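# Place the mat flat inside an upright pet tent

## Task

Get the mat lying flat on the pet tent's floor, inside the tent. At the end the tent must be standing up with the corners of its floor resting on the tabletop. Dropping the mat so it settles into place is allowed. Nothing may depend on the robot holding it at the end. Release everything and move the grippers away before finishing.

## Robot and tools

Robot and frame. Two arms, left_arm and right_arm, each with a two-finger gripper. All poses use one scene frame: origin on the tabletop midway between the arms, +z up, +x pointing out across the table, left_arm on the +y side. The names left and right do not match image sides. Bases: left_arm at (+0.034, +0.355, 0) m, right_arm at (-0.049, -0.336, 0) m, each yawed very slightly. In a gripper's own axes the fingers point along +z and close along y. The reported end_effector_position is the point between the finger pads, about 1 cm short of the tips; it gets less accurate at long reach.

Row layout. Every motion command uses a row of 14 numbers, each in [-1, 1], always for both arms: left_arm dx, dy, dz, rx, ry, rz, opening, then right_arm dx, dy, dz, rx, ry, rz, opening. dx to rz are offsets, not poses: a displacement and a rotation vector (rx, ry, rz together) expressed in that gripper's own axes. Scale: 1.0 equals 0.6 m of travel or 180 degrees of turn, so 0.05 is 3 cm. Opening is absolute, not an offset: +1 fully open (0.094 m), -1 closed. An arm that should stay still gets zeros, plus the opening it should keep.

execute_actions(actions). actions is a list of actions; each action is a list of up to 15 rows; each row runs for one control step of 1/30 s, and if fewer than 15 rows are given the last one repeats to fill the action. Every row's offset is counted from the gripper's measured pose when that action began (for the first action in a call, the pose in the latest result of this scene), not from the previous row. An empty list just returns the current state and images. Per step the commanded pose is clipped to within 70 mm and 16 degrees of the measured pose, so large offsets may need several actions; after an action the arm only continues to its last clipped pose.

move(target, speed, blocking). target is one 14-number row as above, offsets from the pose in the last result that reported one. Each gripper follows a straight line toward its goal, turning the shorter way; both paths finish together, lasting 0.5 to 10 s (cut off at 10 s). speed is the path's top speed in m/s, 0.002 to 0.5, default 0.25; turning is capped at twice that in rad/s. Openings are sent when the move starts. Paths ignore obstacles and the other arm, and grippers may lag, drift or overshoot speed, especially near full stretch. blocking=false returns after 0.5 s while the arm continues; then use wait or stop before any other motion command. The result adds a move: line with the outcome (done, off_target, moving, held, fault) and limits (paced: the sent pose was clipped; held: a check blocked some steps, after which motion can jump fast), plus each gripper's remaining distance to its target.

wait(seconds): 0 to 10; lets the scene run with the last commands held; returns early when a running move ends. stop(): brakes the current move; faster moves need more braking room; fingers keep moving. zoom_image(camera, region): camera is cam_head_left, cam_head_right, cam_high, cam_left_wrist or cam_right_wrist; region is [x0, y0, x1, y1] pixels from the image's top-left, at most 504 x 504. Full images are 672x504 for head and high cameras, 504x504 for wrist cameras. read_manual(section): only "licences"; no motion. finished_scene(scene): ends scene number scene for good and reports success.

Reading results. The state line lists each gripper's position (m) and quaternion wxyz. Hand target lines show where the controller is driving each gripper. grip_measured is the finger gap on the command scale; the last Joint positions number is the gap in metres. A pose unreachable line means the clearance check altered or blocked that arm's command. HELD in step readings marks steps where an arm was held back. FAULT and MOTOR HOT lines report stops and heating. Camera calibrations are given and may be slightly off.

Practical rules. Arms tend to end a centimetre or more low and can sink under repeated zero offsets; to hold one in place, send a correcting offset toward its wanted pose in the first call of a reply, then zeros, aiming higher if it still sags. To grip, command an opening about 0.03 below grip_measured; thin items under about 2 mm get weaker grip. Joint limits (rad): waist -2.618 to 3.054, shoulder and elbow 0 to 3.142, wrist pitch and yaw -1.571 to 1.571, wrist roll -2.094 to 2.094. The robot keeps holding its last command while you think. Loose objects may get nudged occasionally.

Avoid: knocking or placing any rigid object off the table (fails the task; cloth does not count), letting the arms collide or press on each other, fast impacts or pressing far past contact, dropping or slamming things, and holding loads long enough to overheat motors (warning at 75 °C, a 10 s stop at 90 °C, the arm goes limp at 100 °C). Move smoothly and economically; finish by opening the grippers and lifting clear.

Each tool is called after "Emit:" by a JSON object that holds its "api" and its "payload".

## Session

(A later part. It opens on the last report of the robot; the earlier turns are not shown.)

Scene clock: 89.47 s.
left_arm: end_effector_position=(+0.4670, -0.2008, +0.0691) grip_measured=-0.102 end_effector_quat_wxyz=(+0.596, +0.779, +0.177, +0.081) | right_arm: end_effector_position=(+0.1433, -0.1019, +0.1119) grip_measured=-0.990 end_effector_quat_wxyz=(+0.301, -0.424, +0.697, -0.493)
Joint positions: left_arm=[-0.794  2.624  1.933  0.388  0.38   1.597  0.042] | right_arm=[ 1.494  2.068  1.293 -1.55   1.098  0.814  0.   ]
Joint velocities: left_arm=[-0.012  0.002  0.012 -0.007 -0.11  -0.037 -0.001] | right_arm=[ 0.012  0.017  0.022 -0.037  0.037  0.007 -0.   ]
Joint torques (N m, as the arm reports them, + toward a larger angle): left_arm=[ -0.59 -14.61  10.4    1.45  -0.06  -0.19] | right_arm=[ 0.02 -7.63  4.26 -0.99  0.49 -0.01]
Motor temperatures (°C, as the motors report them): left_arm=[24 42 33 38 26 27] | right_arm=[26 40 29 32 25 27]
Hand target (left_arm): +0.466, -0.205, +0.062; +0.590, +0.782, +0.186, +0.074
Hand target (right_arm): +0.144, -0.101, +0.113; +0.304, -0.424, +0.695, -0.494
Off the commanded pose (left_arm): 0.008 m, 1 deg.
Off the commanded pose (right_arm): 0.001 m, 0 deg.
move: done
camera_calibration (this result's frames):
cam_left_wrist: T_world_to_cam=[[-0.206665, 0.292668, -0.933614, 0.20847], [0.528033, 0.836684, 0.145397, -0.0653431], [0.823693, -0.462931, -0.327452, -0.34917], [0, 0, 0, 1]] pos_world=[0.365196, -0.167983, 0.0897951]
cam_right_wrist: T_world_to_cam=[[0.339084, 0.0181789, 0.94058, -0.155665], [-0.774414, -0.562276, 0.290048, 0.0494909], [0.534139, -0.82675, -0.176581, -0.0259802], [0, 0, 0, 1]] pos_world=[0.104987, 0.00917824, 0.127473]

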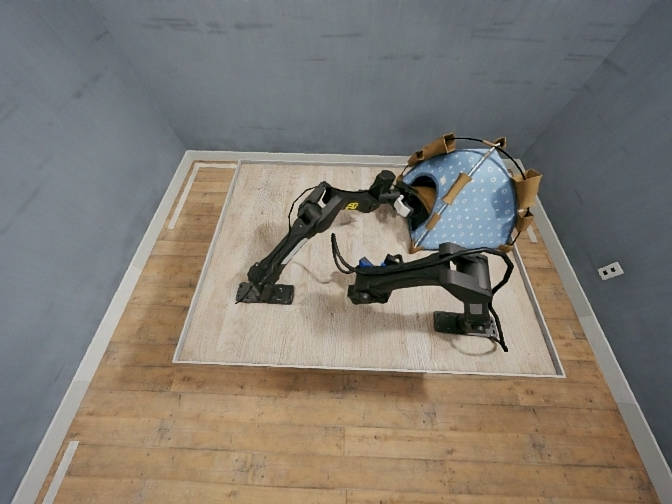

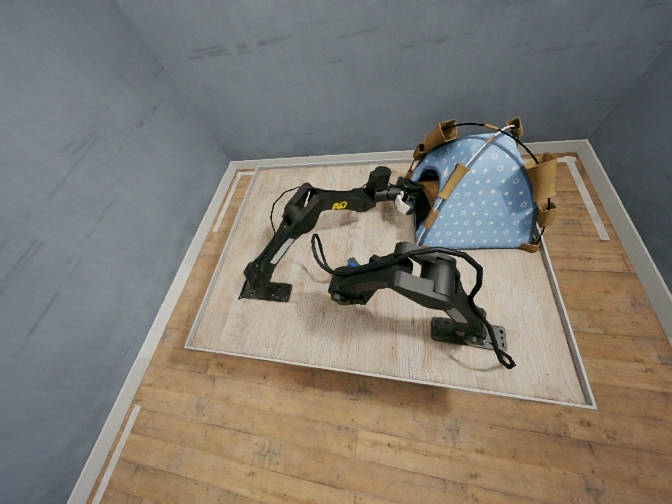

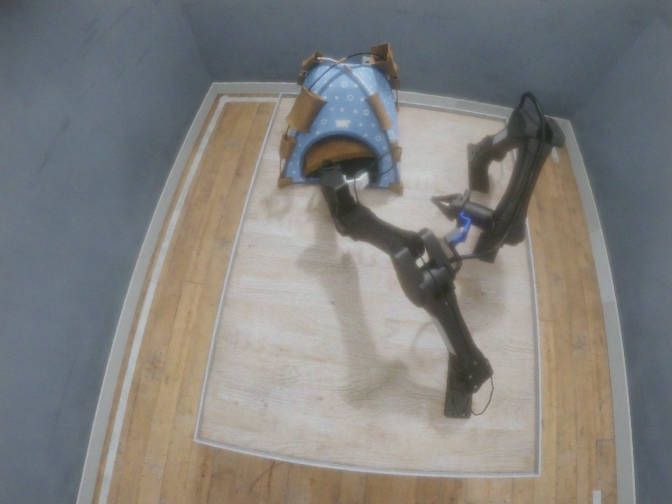

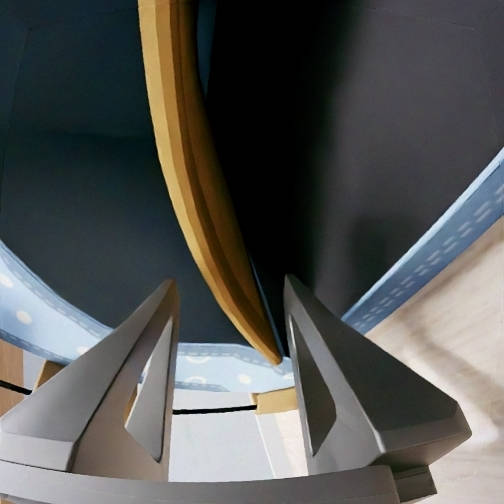

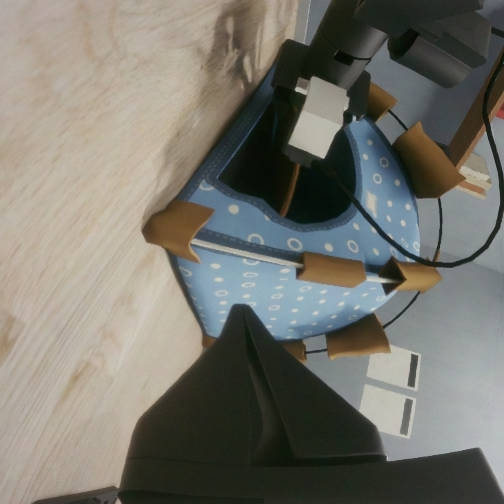

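The far corner is caught on the door frame. Grip and push in.

Emit:
{"api": "move", "payload": {"target": [0,0,0.03,0,0,0,-0.1, 0,0,0,0,0,0,-1], "speed": 0.05}}

Emit:
{"api": "move", "payload": {"target": [0,0,0,0,0,0,-1, 0,0,0,0,0,0,-1]}}

Emit:
{"api": "move", "payload": {"target": [-0.03,0.02,0.07,0,-0.06,0,-1, 0,0,0,0,0,0,-1], "speed": 0.05}}

Emit:
{"api": "move", "payload": {"target": [0,-0.02,0,0,0,0,-0.3, 0,0,0,0,0,0,-1]}}

Emit:
{"api": "move", "payload": {"target": [0,-0.05,-0.25,0,0,0,-0.3, 0,0,0,0,0,0,-1], "speed": 0.12}}

Scene clock: 90.53 s.
left_arm: end_effector_position=(+0.4765, -0.2104, +0.0698) grip_measured=-0.102 end_effector_quat_wxyz=(+0.601, +0.775, +0.175, +0.085) | right_arm: end_effector_position=(+0.1426, -0.1026, +0.1111) grip_measured=-0.990 end_effector_quat_wxyz=(+0.298, -0.423, +0.699, -0.493)
Joint positions: left_arm=[-0.794  2.682  2.039  0.356  0.378  1.597  0.042] | right_arm=[ 1.494  2.068  1.293 -1.55   1.09   0.814  0.   ]
Joint velocities: left_arm=[-0.032 -0.002  0.012  0.037 -0.022  0.022 -0.001] | right_arm=[ 0.007  0.002  0.002  0.007 -0.022 -0.022 -0.001]
Joint torques (N m, as the arm reports them, + toward a larger angle): left_arm=[ -1.19 -14.86  10.55   1.41  -0.06  -0.05] | right_arm=[ 0.03 -7.62  4.26 -0.99  0.49 -0.01]
Motor temperatures (°C, as the motors report them): left_arm=[24 42 33 38 26 27] | right_arm=[26 39 29 32 25 27]
Hand target (left_arm): +0.473, -0.217, +0.064; +0.596, +0.779, +0.177, +0.081
Hand target (right_arm): +0.143, -0.102, +0.112; +0.301, -0.424, +0.697, -0.493
Off the commanded pose (left_arm): 0.009 m, 1 deg.
Off the commanded pose (right_arm): 0.001 m, 0 deg.
move: done
camera_calibration (this result's frames):
cam_left_wrist: T_world_to_cam=[[-0.196811, 0.281981, -0.939017, 0.20736], [0.524589, 0.83941, 0.14212, -0.0600258], [0.828295, -0.464627, -0.313129, -0.364735], [0, 0, 0, 1]] pos_world=[0.374408, -0.177551, 0.0890361]
cam_right_wrist: T_world_to_cam=[[0.344085, 0.0157916, 0.938806, -0.15539], [-0.775669, -0.558645, 0.29369, 0.0489496], [0.529097, -0.829256, -0.179972, -0.0254923], [0, 0, 0, 1]] pos_world=[0.104924, 0.00865968, 0.126917]

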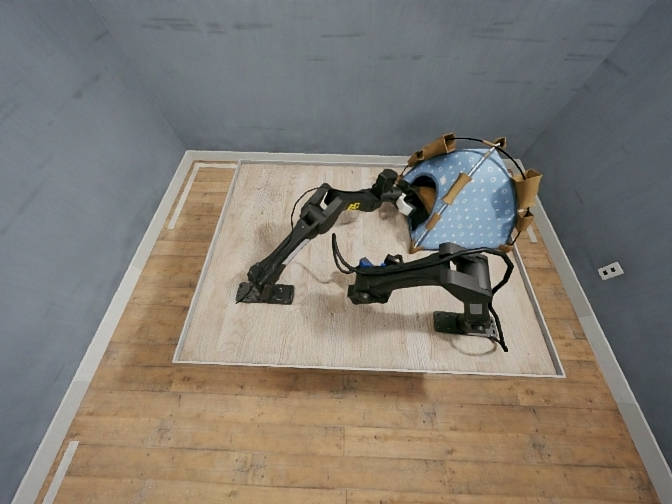

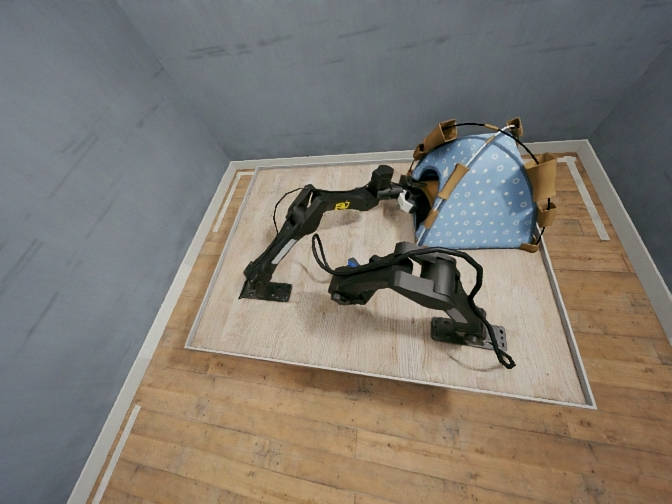

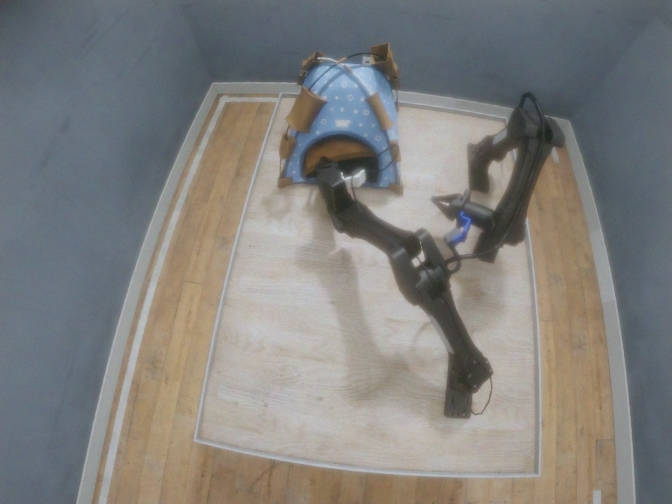

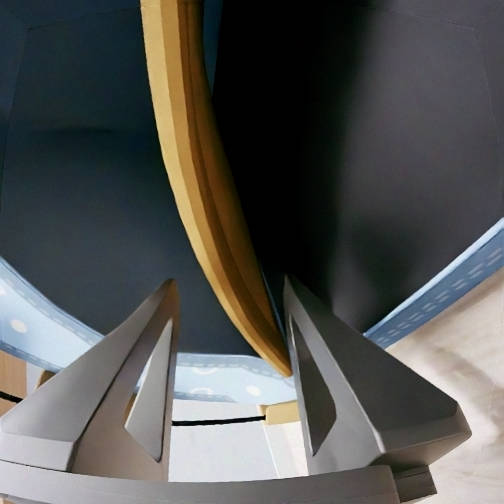

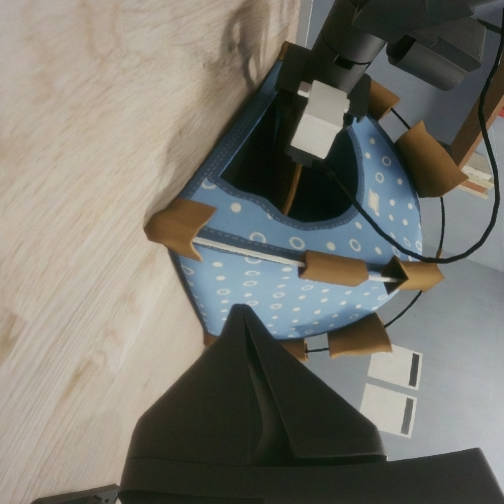

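Scene clock: 91.03 s.
left_arm: end_effector_position=(+0.4766, -0.2104, +0.0701) grip_measured=-0.913 end_effector_quat_wxyz=(+0.601, +0.775, +0.175, +0.085) | right_arm: end_effector_position=(+0.1419, -0.1032, +0.1103) grip_measured=-0.990 end_effector_quat_wxyz=(+0.295, -0.423, +0.701, -0.492)
Joint positions: left_arm=[-0.794  2.682  2.039  0.357  0.378  1.597  0.004] | right_arm=[ 1.494  2.068  1.293 -1.55   1.084  0.814  0.   ]
Joint velocities: left_arm=[-0.007 -0.017  0.002 -0.037 -0.022 -0.037 -0.   ] | right_arm=[ 0.002 -0.002  0.007 -0.081 -0.007 -0.037  0.001]
Joint torques (N m, as the arm reports them, + toward a larger angle): left_arm=[ -0.02 -16.26   8.1    1.56   0.02   0.  ] | right_arm=[ 0.02 -7.62  4.25 -1.    0.48 -0.01]
Motor temperatures (°C, as the motors report them): left_arm=[24 42 33 38 26 27] | right_arm=[26 39 29 32 25 27]
Hand target (left_arm): +0.476, -0.210, +0.070; +0.601, +0.775, +0.175, +0.085
Hand target (right_arm): +0.143, -0.103, +0.111; +0.298, -0.423, +0.699, -0.493
Off the commanded pose (left_arm): 0.000 m, 0 deg.
Off the commanded pose (right_arm): 0.001 m, 0 deg.
move: done
camera_calibration (this result's frames):
cam_left_wrist: T_world_to_cam=[[-0.195829, 0.280937, -0.939535, 0.207068], [0.52444, 0.839568, 0.141735, -0.0599182], [0.828621, -0.464974, -0.311747, -0.365045], [0, 0, 0, 1]] pos_world=[0.374458, -0.177604, 0.0892383]
cam_right_wrist: T_world_to_cam=[[0.348802, 0.0135083, 0.937099, -0.155126], [-0.776823, -0.555202, 0.297148, 0.0484356], [0.524293, -0.831606, -0.183162, -0.0250335], [0, 0, 0, 1]] pos_world=[0.104859, 0.00816909, 0.12639]

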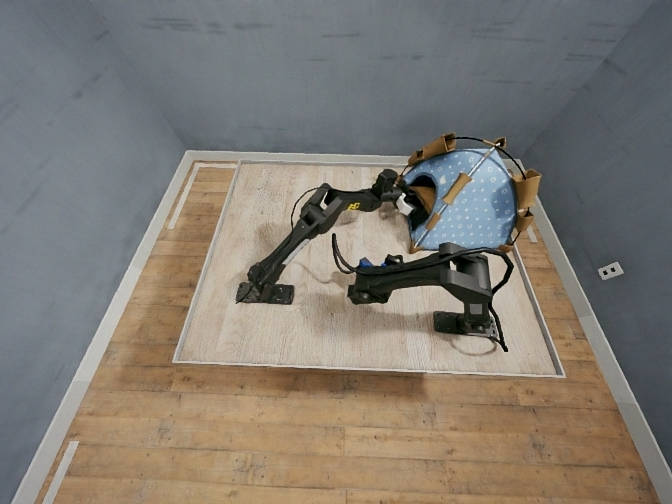

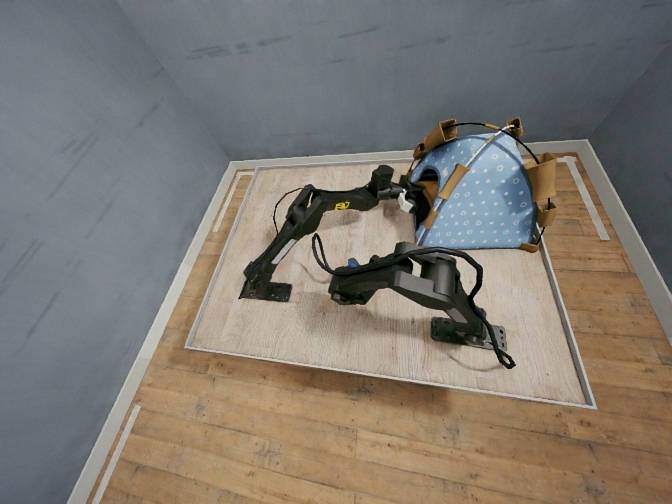

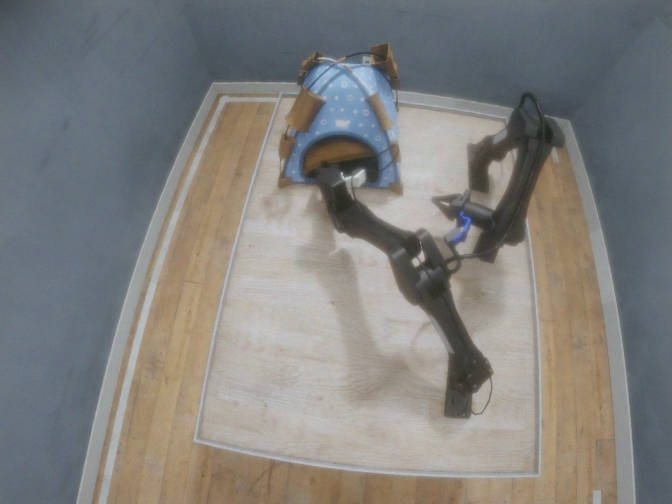

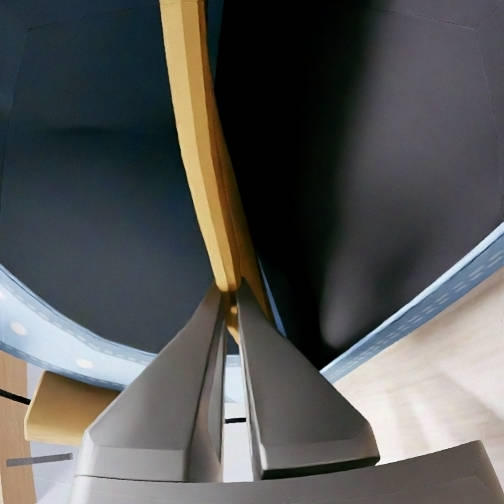

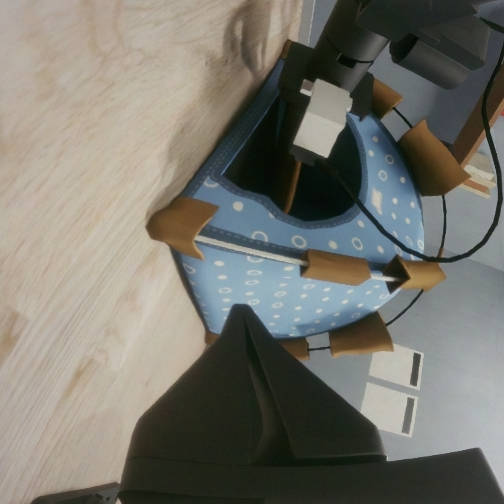

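Scene clock: 93.57 s.
left_arm: end_effector_position=(+0.4878, -0.2529, +0.0748) grip_measured=-0.913 end_effector_quat_wxyz=(+0.619, +0.773, +0.132, +0.039) | right_arm: end_effector_position=(+0.1412, -0.1039, +0.1095) grip_measured=-0.990 end_effector_quat_wxyz=(+0.292, -0.422, +0.703, -0.491)
Joint positions: left_arm=[-0.794  3.077  2.832 -0.023  0.508  1.597  0.004] | right_arm=[ 1.494  2.068  1.293 -1.55   1.076  0.814  0.   ]
Joint velocities: left_arm=[-0.032  0.002  0.007  0.007 -0.022 -0.066 -0.001] | right_arm=[-0.012 -0.007 -0.007  0.051 -0.007 -0.007  0.001]
Joint torques (N m, as the arm reports them, + toward a larger angle): left_arm=[ -0.77 -16.51  11.11   1.43   0.41  -0.08] | right_arm=[ 0.02 -7.62  4.25 -0.99  0.49 -0.01]
Motor temperatures (°C, as the motors report them): left_arm=[24 42 34 38 26 27] | right_arm=[26 39 29 32 25 27]
Hand target (left_arm): +0.476, -0.258, +0.072; +0.619, +0.776, +0.122, +0.018
Hand target (right_arm): +0.142, -0.103, +0.110; +0.295, -0.423, +0.701, -0.492
Off the commanded pose (left_arm): 0.013 m, 4 deg.
Off the commanded pose (right_arm): 0.001 m, 0 deg.
elbow stopped short (left arm): the move would have taken joint 3 (elbow) straighter than the controller allows; a more bent joint 3 avoids this.
move: off_target (left_arm)
camera_calibration (this result's frames):
cam_left_wrist: T_world_to_cam=[[-0.17403, 0.268535, -0.947419, 0.212408], [0.627066, 0.772041, 0.103641, -0.0950702], [0.759277, -0.576057, -0.302747, -0.387565], [0, 0, 0, 1]] pos_world=[0.39085, -0.2069, 0.0937584]
cam_right_wrist: T_world_to_cam=[[0.35376, 0.0110754, 0.935271, -0.154843], [-0.778005, -0.551565, 0.300807, 0.0478919], [0.519194, -0.834059, -0.186505, -0.0245528], [0, 0, 0, 1]] pos_world=[0.104785, 0.00765199, 0.125834]

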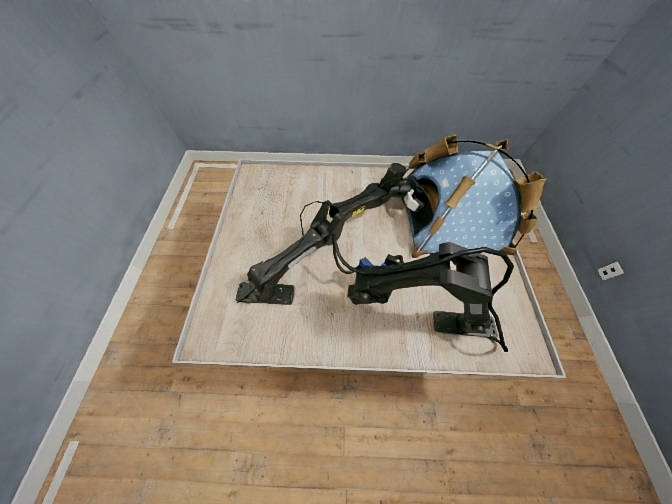

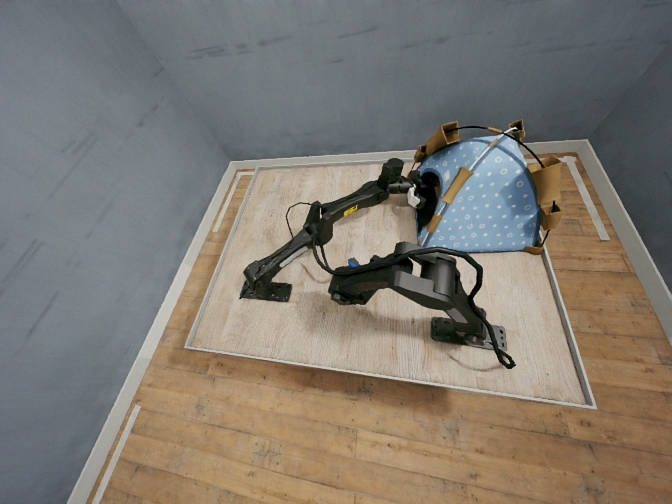

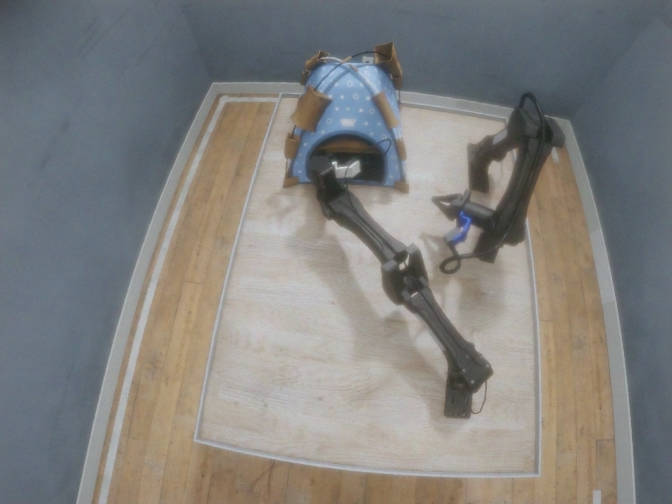

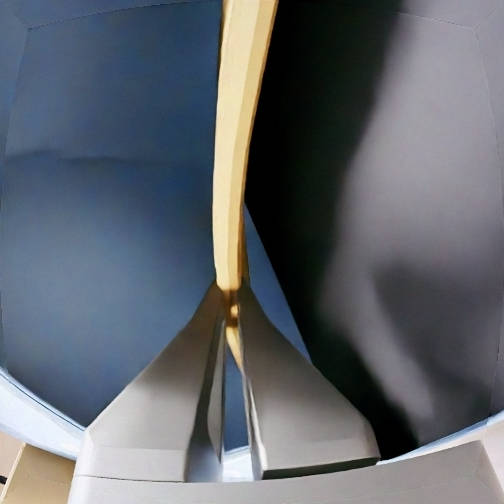

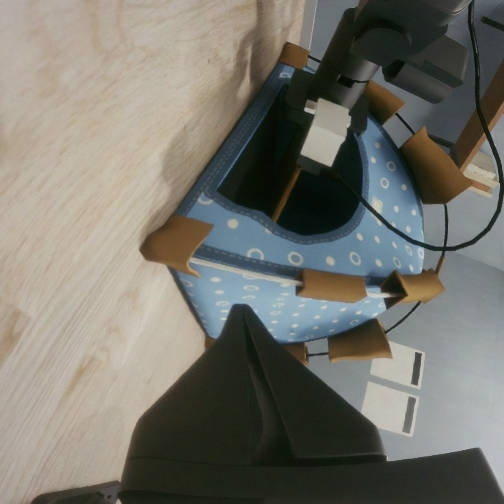

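Scene clock: 94.40 s.
left_arm: end_effector_position=(+0.4863, -0.2513, +0.0532) grip_measured=-0.302 end_effector_quat_wxyz=(+0.616, +0.776, +0.130, +0.039) | right_arm: end_effector_position=(+0.1405, -0.1046, +0.1087) grip_measured=-0.990 end_effector_quat_wxyz=(+0.289, -0.422, +0.705, -0.491)
Joint positions: left_arm=[-0.794  3.056  2.71   0.071  0.507  1.604  0.033] | right_arm=[ 1.494  2.068  1.293 -1.55   1.069  0.814  0.   ]
Joint velocities: left_arm=[-0.012  0.007 -0.071  0.037  0.051  0.007  0.   ] | right_arm=[ 0.012  0.002 -0.007 -0.007  0.051 -0.037  0.   ]
Joint torques (N m, as the arm reports them, + toward a larger angle): left_arm=[  0.15 -19.65   6.83   1.54   0.08  -0.09] | right_arm=[ 0.03 -7.62  4.25 -1.    0.48 -0.01]
Motor temperatures (°C, as the motors report them): left_arm=[24 43 34 39 26 27] | right_arm=[26 39 29 32 25 27]
Hand target (left_arm): +0.486, -0.251, +0.063; +0.619, +0.774, +0.131, +0.038
Hand target (right_arm): +0.141, -0.104, +0.109; +0.292, -0.422, +0.703, -0.491
Off the commanded pose (left_arm): 0.010 m, 0 deg.
Off the commanded pose (right_arm): 0.001 m, 0 deg.
move: done
camera_calibration (this result's frames):
cam_left_wrist: T_world_to_cam=[[-0.171803, 0.275357, -0.945866, 0.191775], [0.62788, 0.770462, 0.110248, -0.094331], [0.759112, -0.574949, -0.305259, -0.391522], [0, 0, 0, 1]] pos_world=[0.389385, -0.205233, 0.072278]
cam_right_wrist: T_world_to_cam=[[0.358697, 0.00861936, 0.933414, -0.154555], [-0.77915, -0.547924, 0.304475, 0.047347], [0.514065, -0.836484, -0.189823, -0.0240759], [0, 0, 0, 1]] pos_world=[0.104706, 0.00713568, 0.125278]

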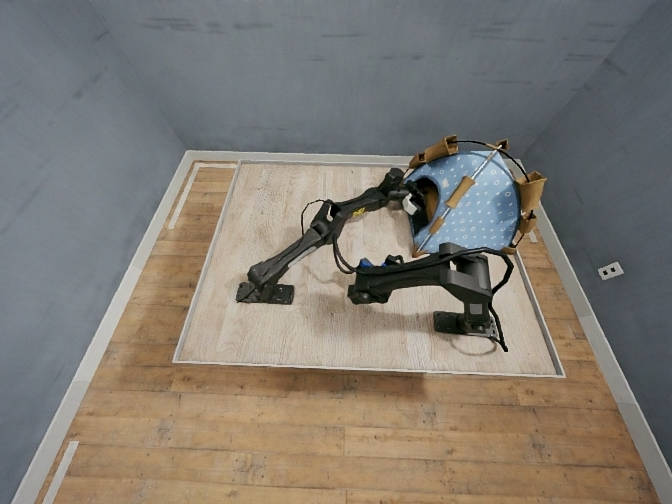

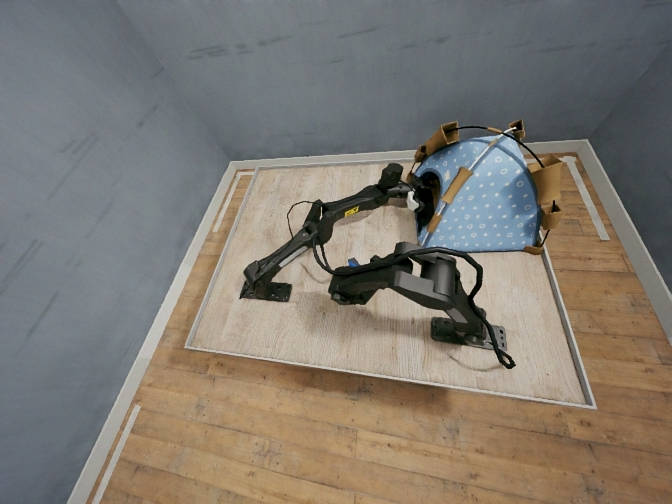

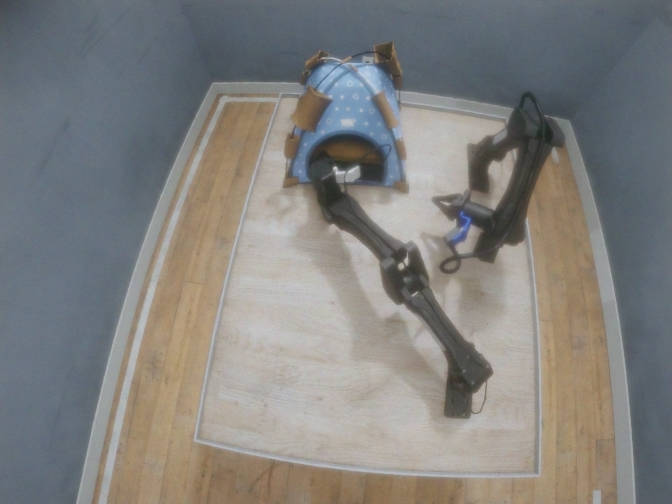

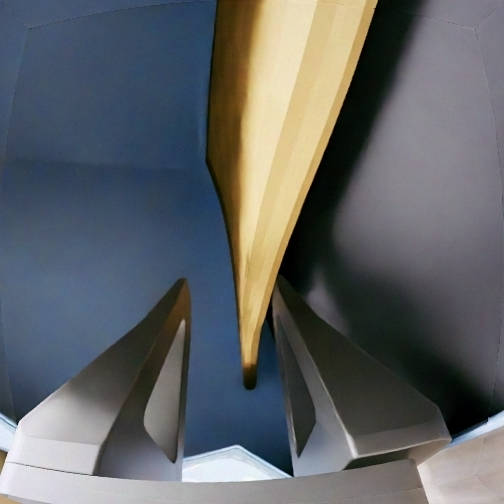

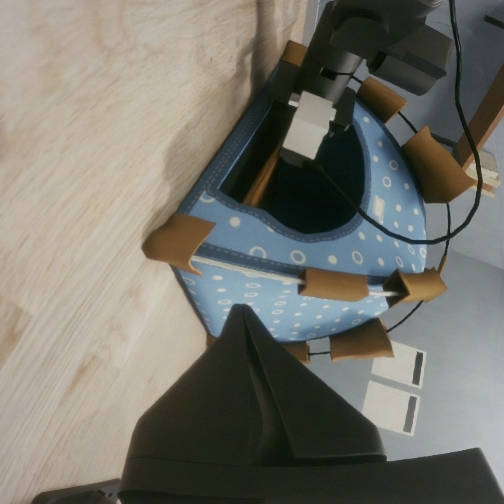

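Scene clock: 96.20 s.
left_arm: end_effector_position=(+0.4528, -0.1057, +0.0512) grip_measured=-0.302 end_effector_quat_wxyz=(+0.614, +0.776, +0.136, +0.044) | right_arm: end_effector_position=(+0.1398, -0.1053, +0.1078) grip_measured=-0.990 end_effector_quat_wxyz=(+0.287, -0.421, +0.707, -0.490)
Joint positions: left_arm=[-0.64   2.456  1.473  0.677  0.641  1.655  0.033] | right_arm=[ 1.494  2.068  1.293 -1.55   1.062  0.814  0.   ]
Joint velocities: left_arm=[ 0.002  0.007 -0.012  0.095  0.037  0.037  0.002] | right_arm=[ 0.002 -0.012  0.007 -0.081 -0.095  0.066  0.   ]
Joint torques (N m, as the arm reports them, + toward a larger angle): left_arm=[  0.44 -16.04   5.2    1.45   0.26  -0.03] | right_arm=[ 0.03 -7.62  4.24 -1.    0.48 -0.01]
Motor temperatures (°C, as the motors report them): left_arm=[24 43 33 39 26 27] | right_arm=[26 39 29 32 25 27]
Hand target (left_arm): +0.449, -0.103, +0.059; +0.617, +0.775, +0.131, +0.039
Hand target (right_arm): +0.140, -0.105, +0.109; +0.289, -0.422, +0.705, -0.491
Off the commanded pose (left_arm): 0.010 m, 1 deg.
Off the commanded pose (right_arm): 0.001 m, 0 deg.
move: done
camera_calibration (this result's frames):
cam_left_wrist: T_world_to_cam=[[-0.17591, 0.276722, -0.944712, 0.146002], [0.617065, 0.778727, 0.113202, -0.179622], [0.766998, -0.563036, -0.307741, -0.285213], [0, 0, 0, 1]] pos_world=[0.355279, -0.0611104, 0.070492]
cam_right_wrist: T_world_to_cam=[[0.363612, 0.00614025, 0.93153, -0.154264], [-0.780257, -0.544281, 0.308152, 0.0468009], [0.508906, -0.838881, -0.193116, -0.0236027], [0, 0, 0, 1]] pos_world=[0.104621, 0.00662019, 0.124722]

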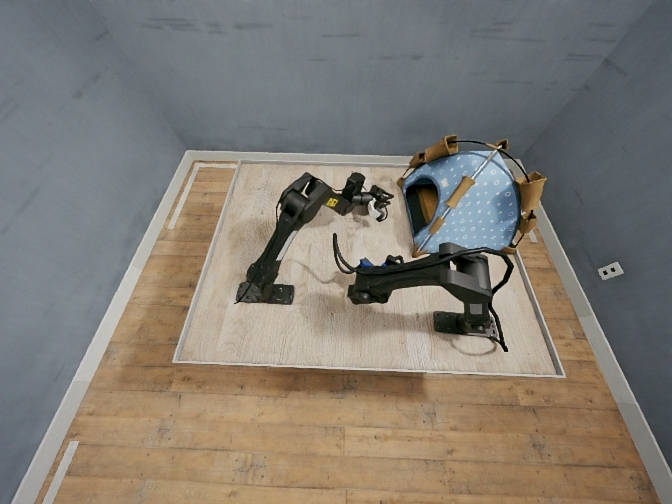

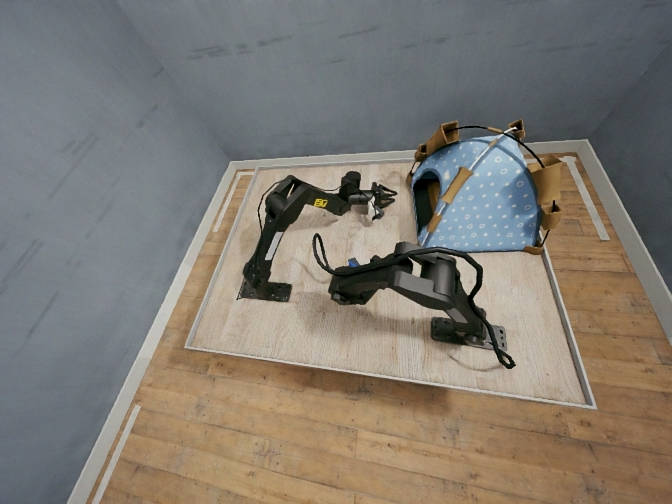

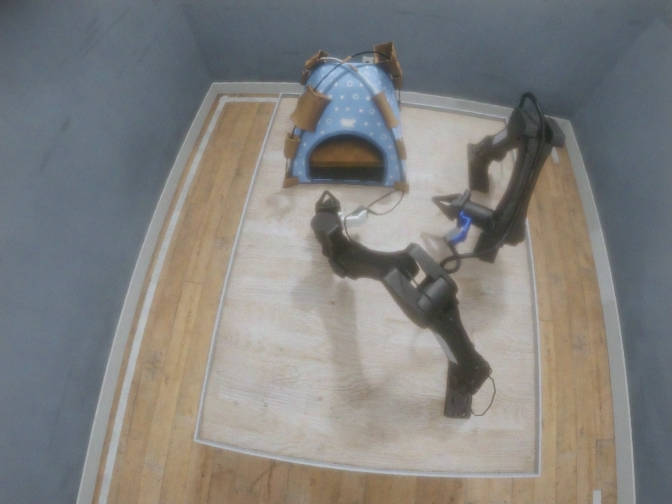

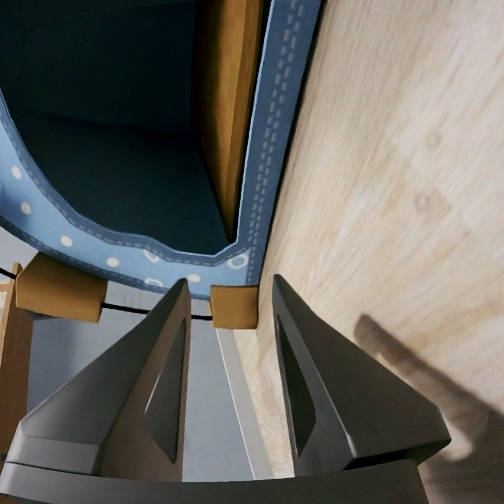

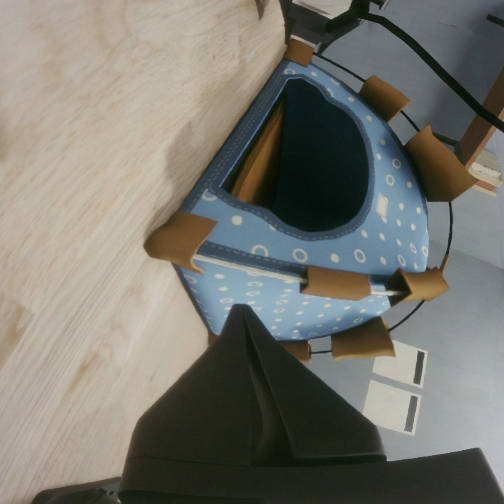

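Emit:
{"api": "finished_scene", "payload": {"scene": 2}}

The scene is finished: the task was done.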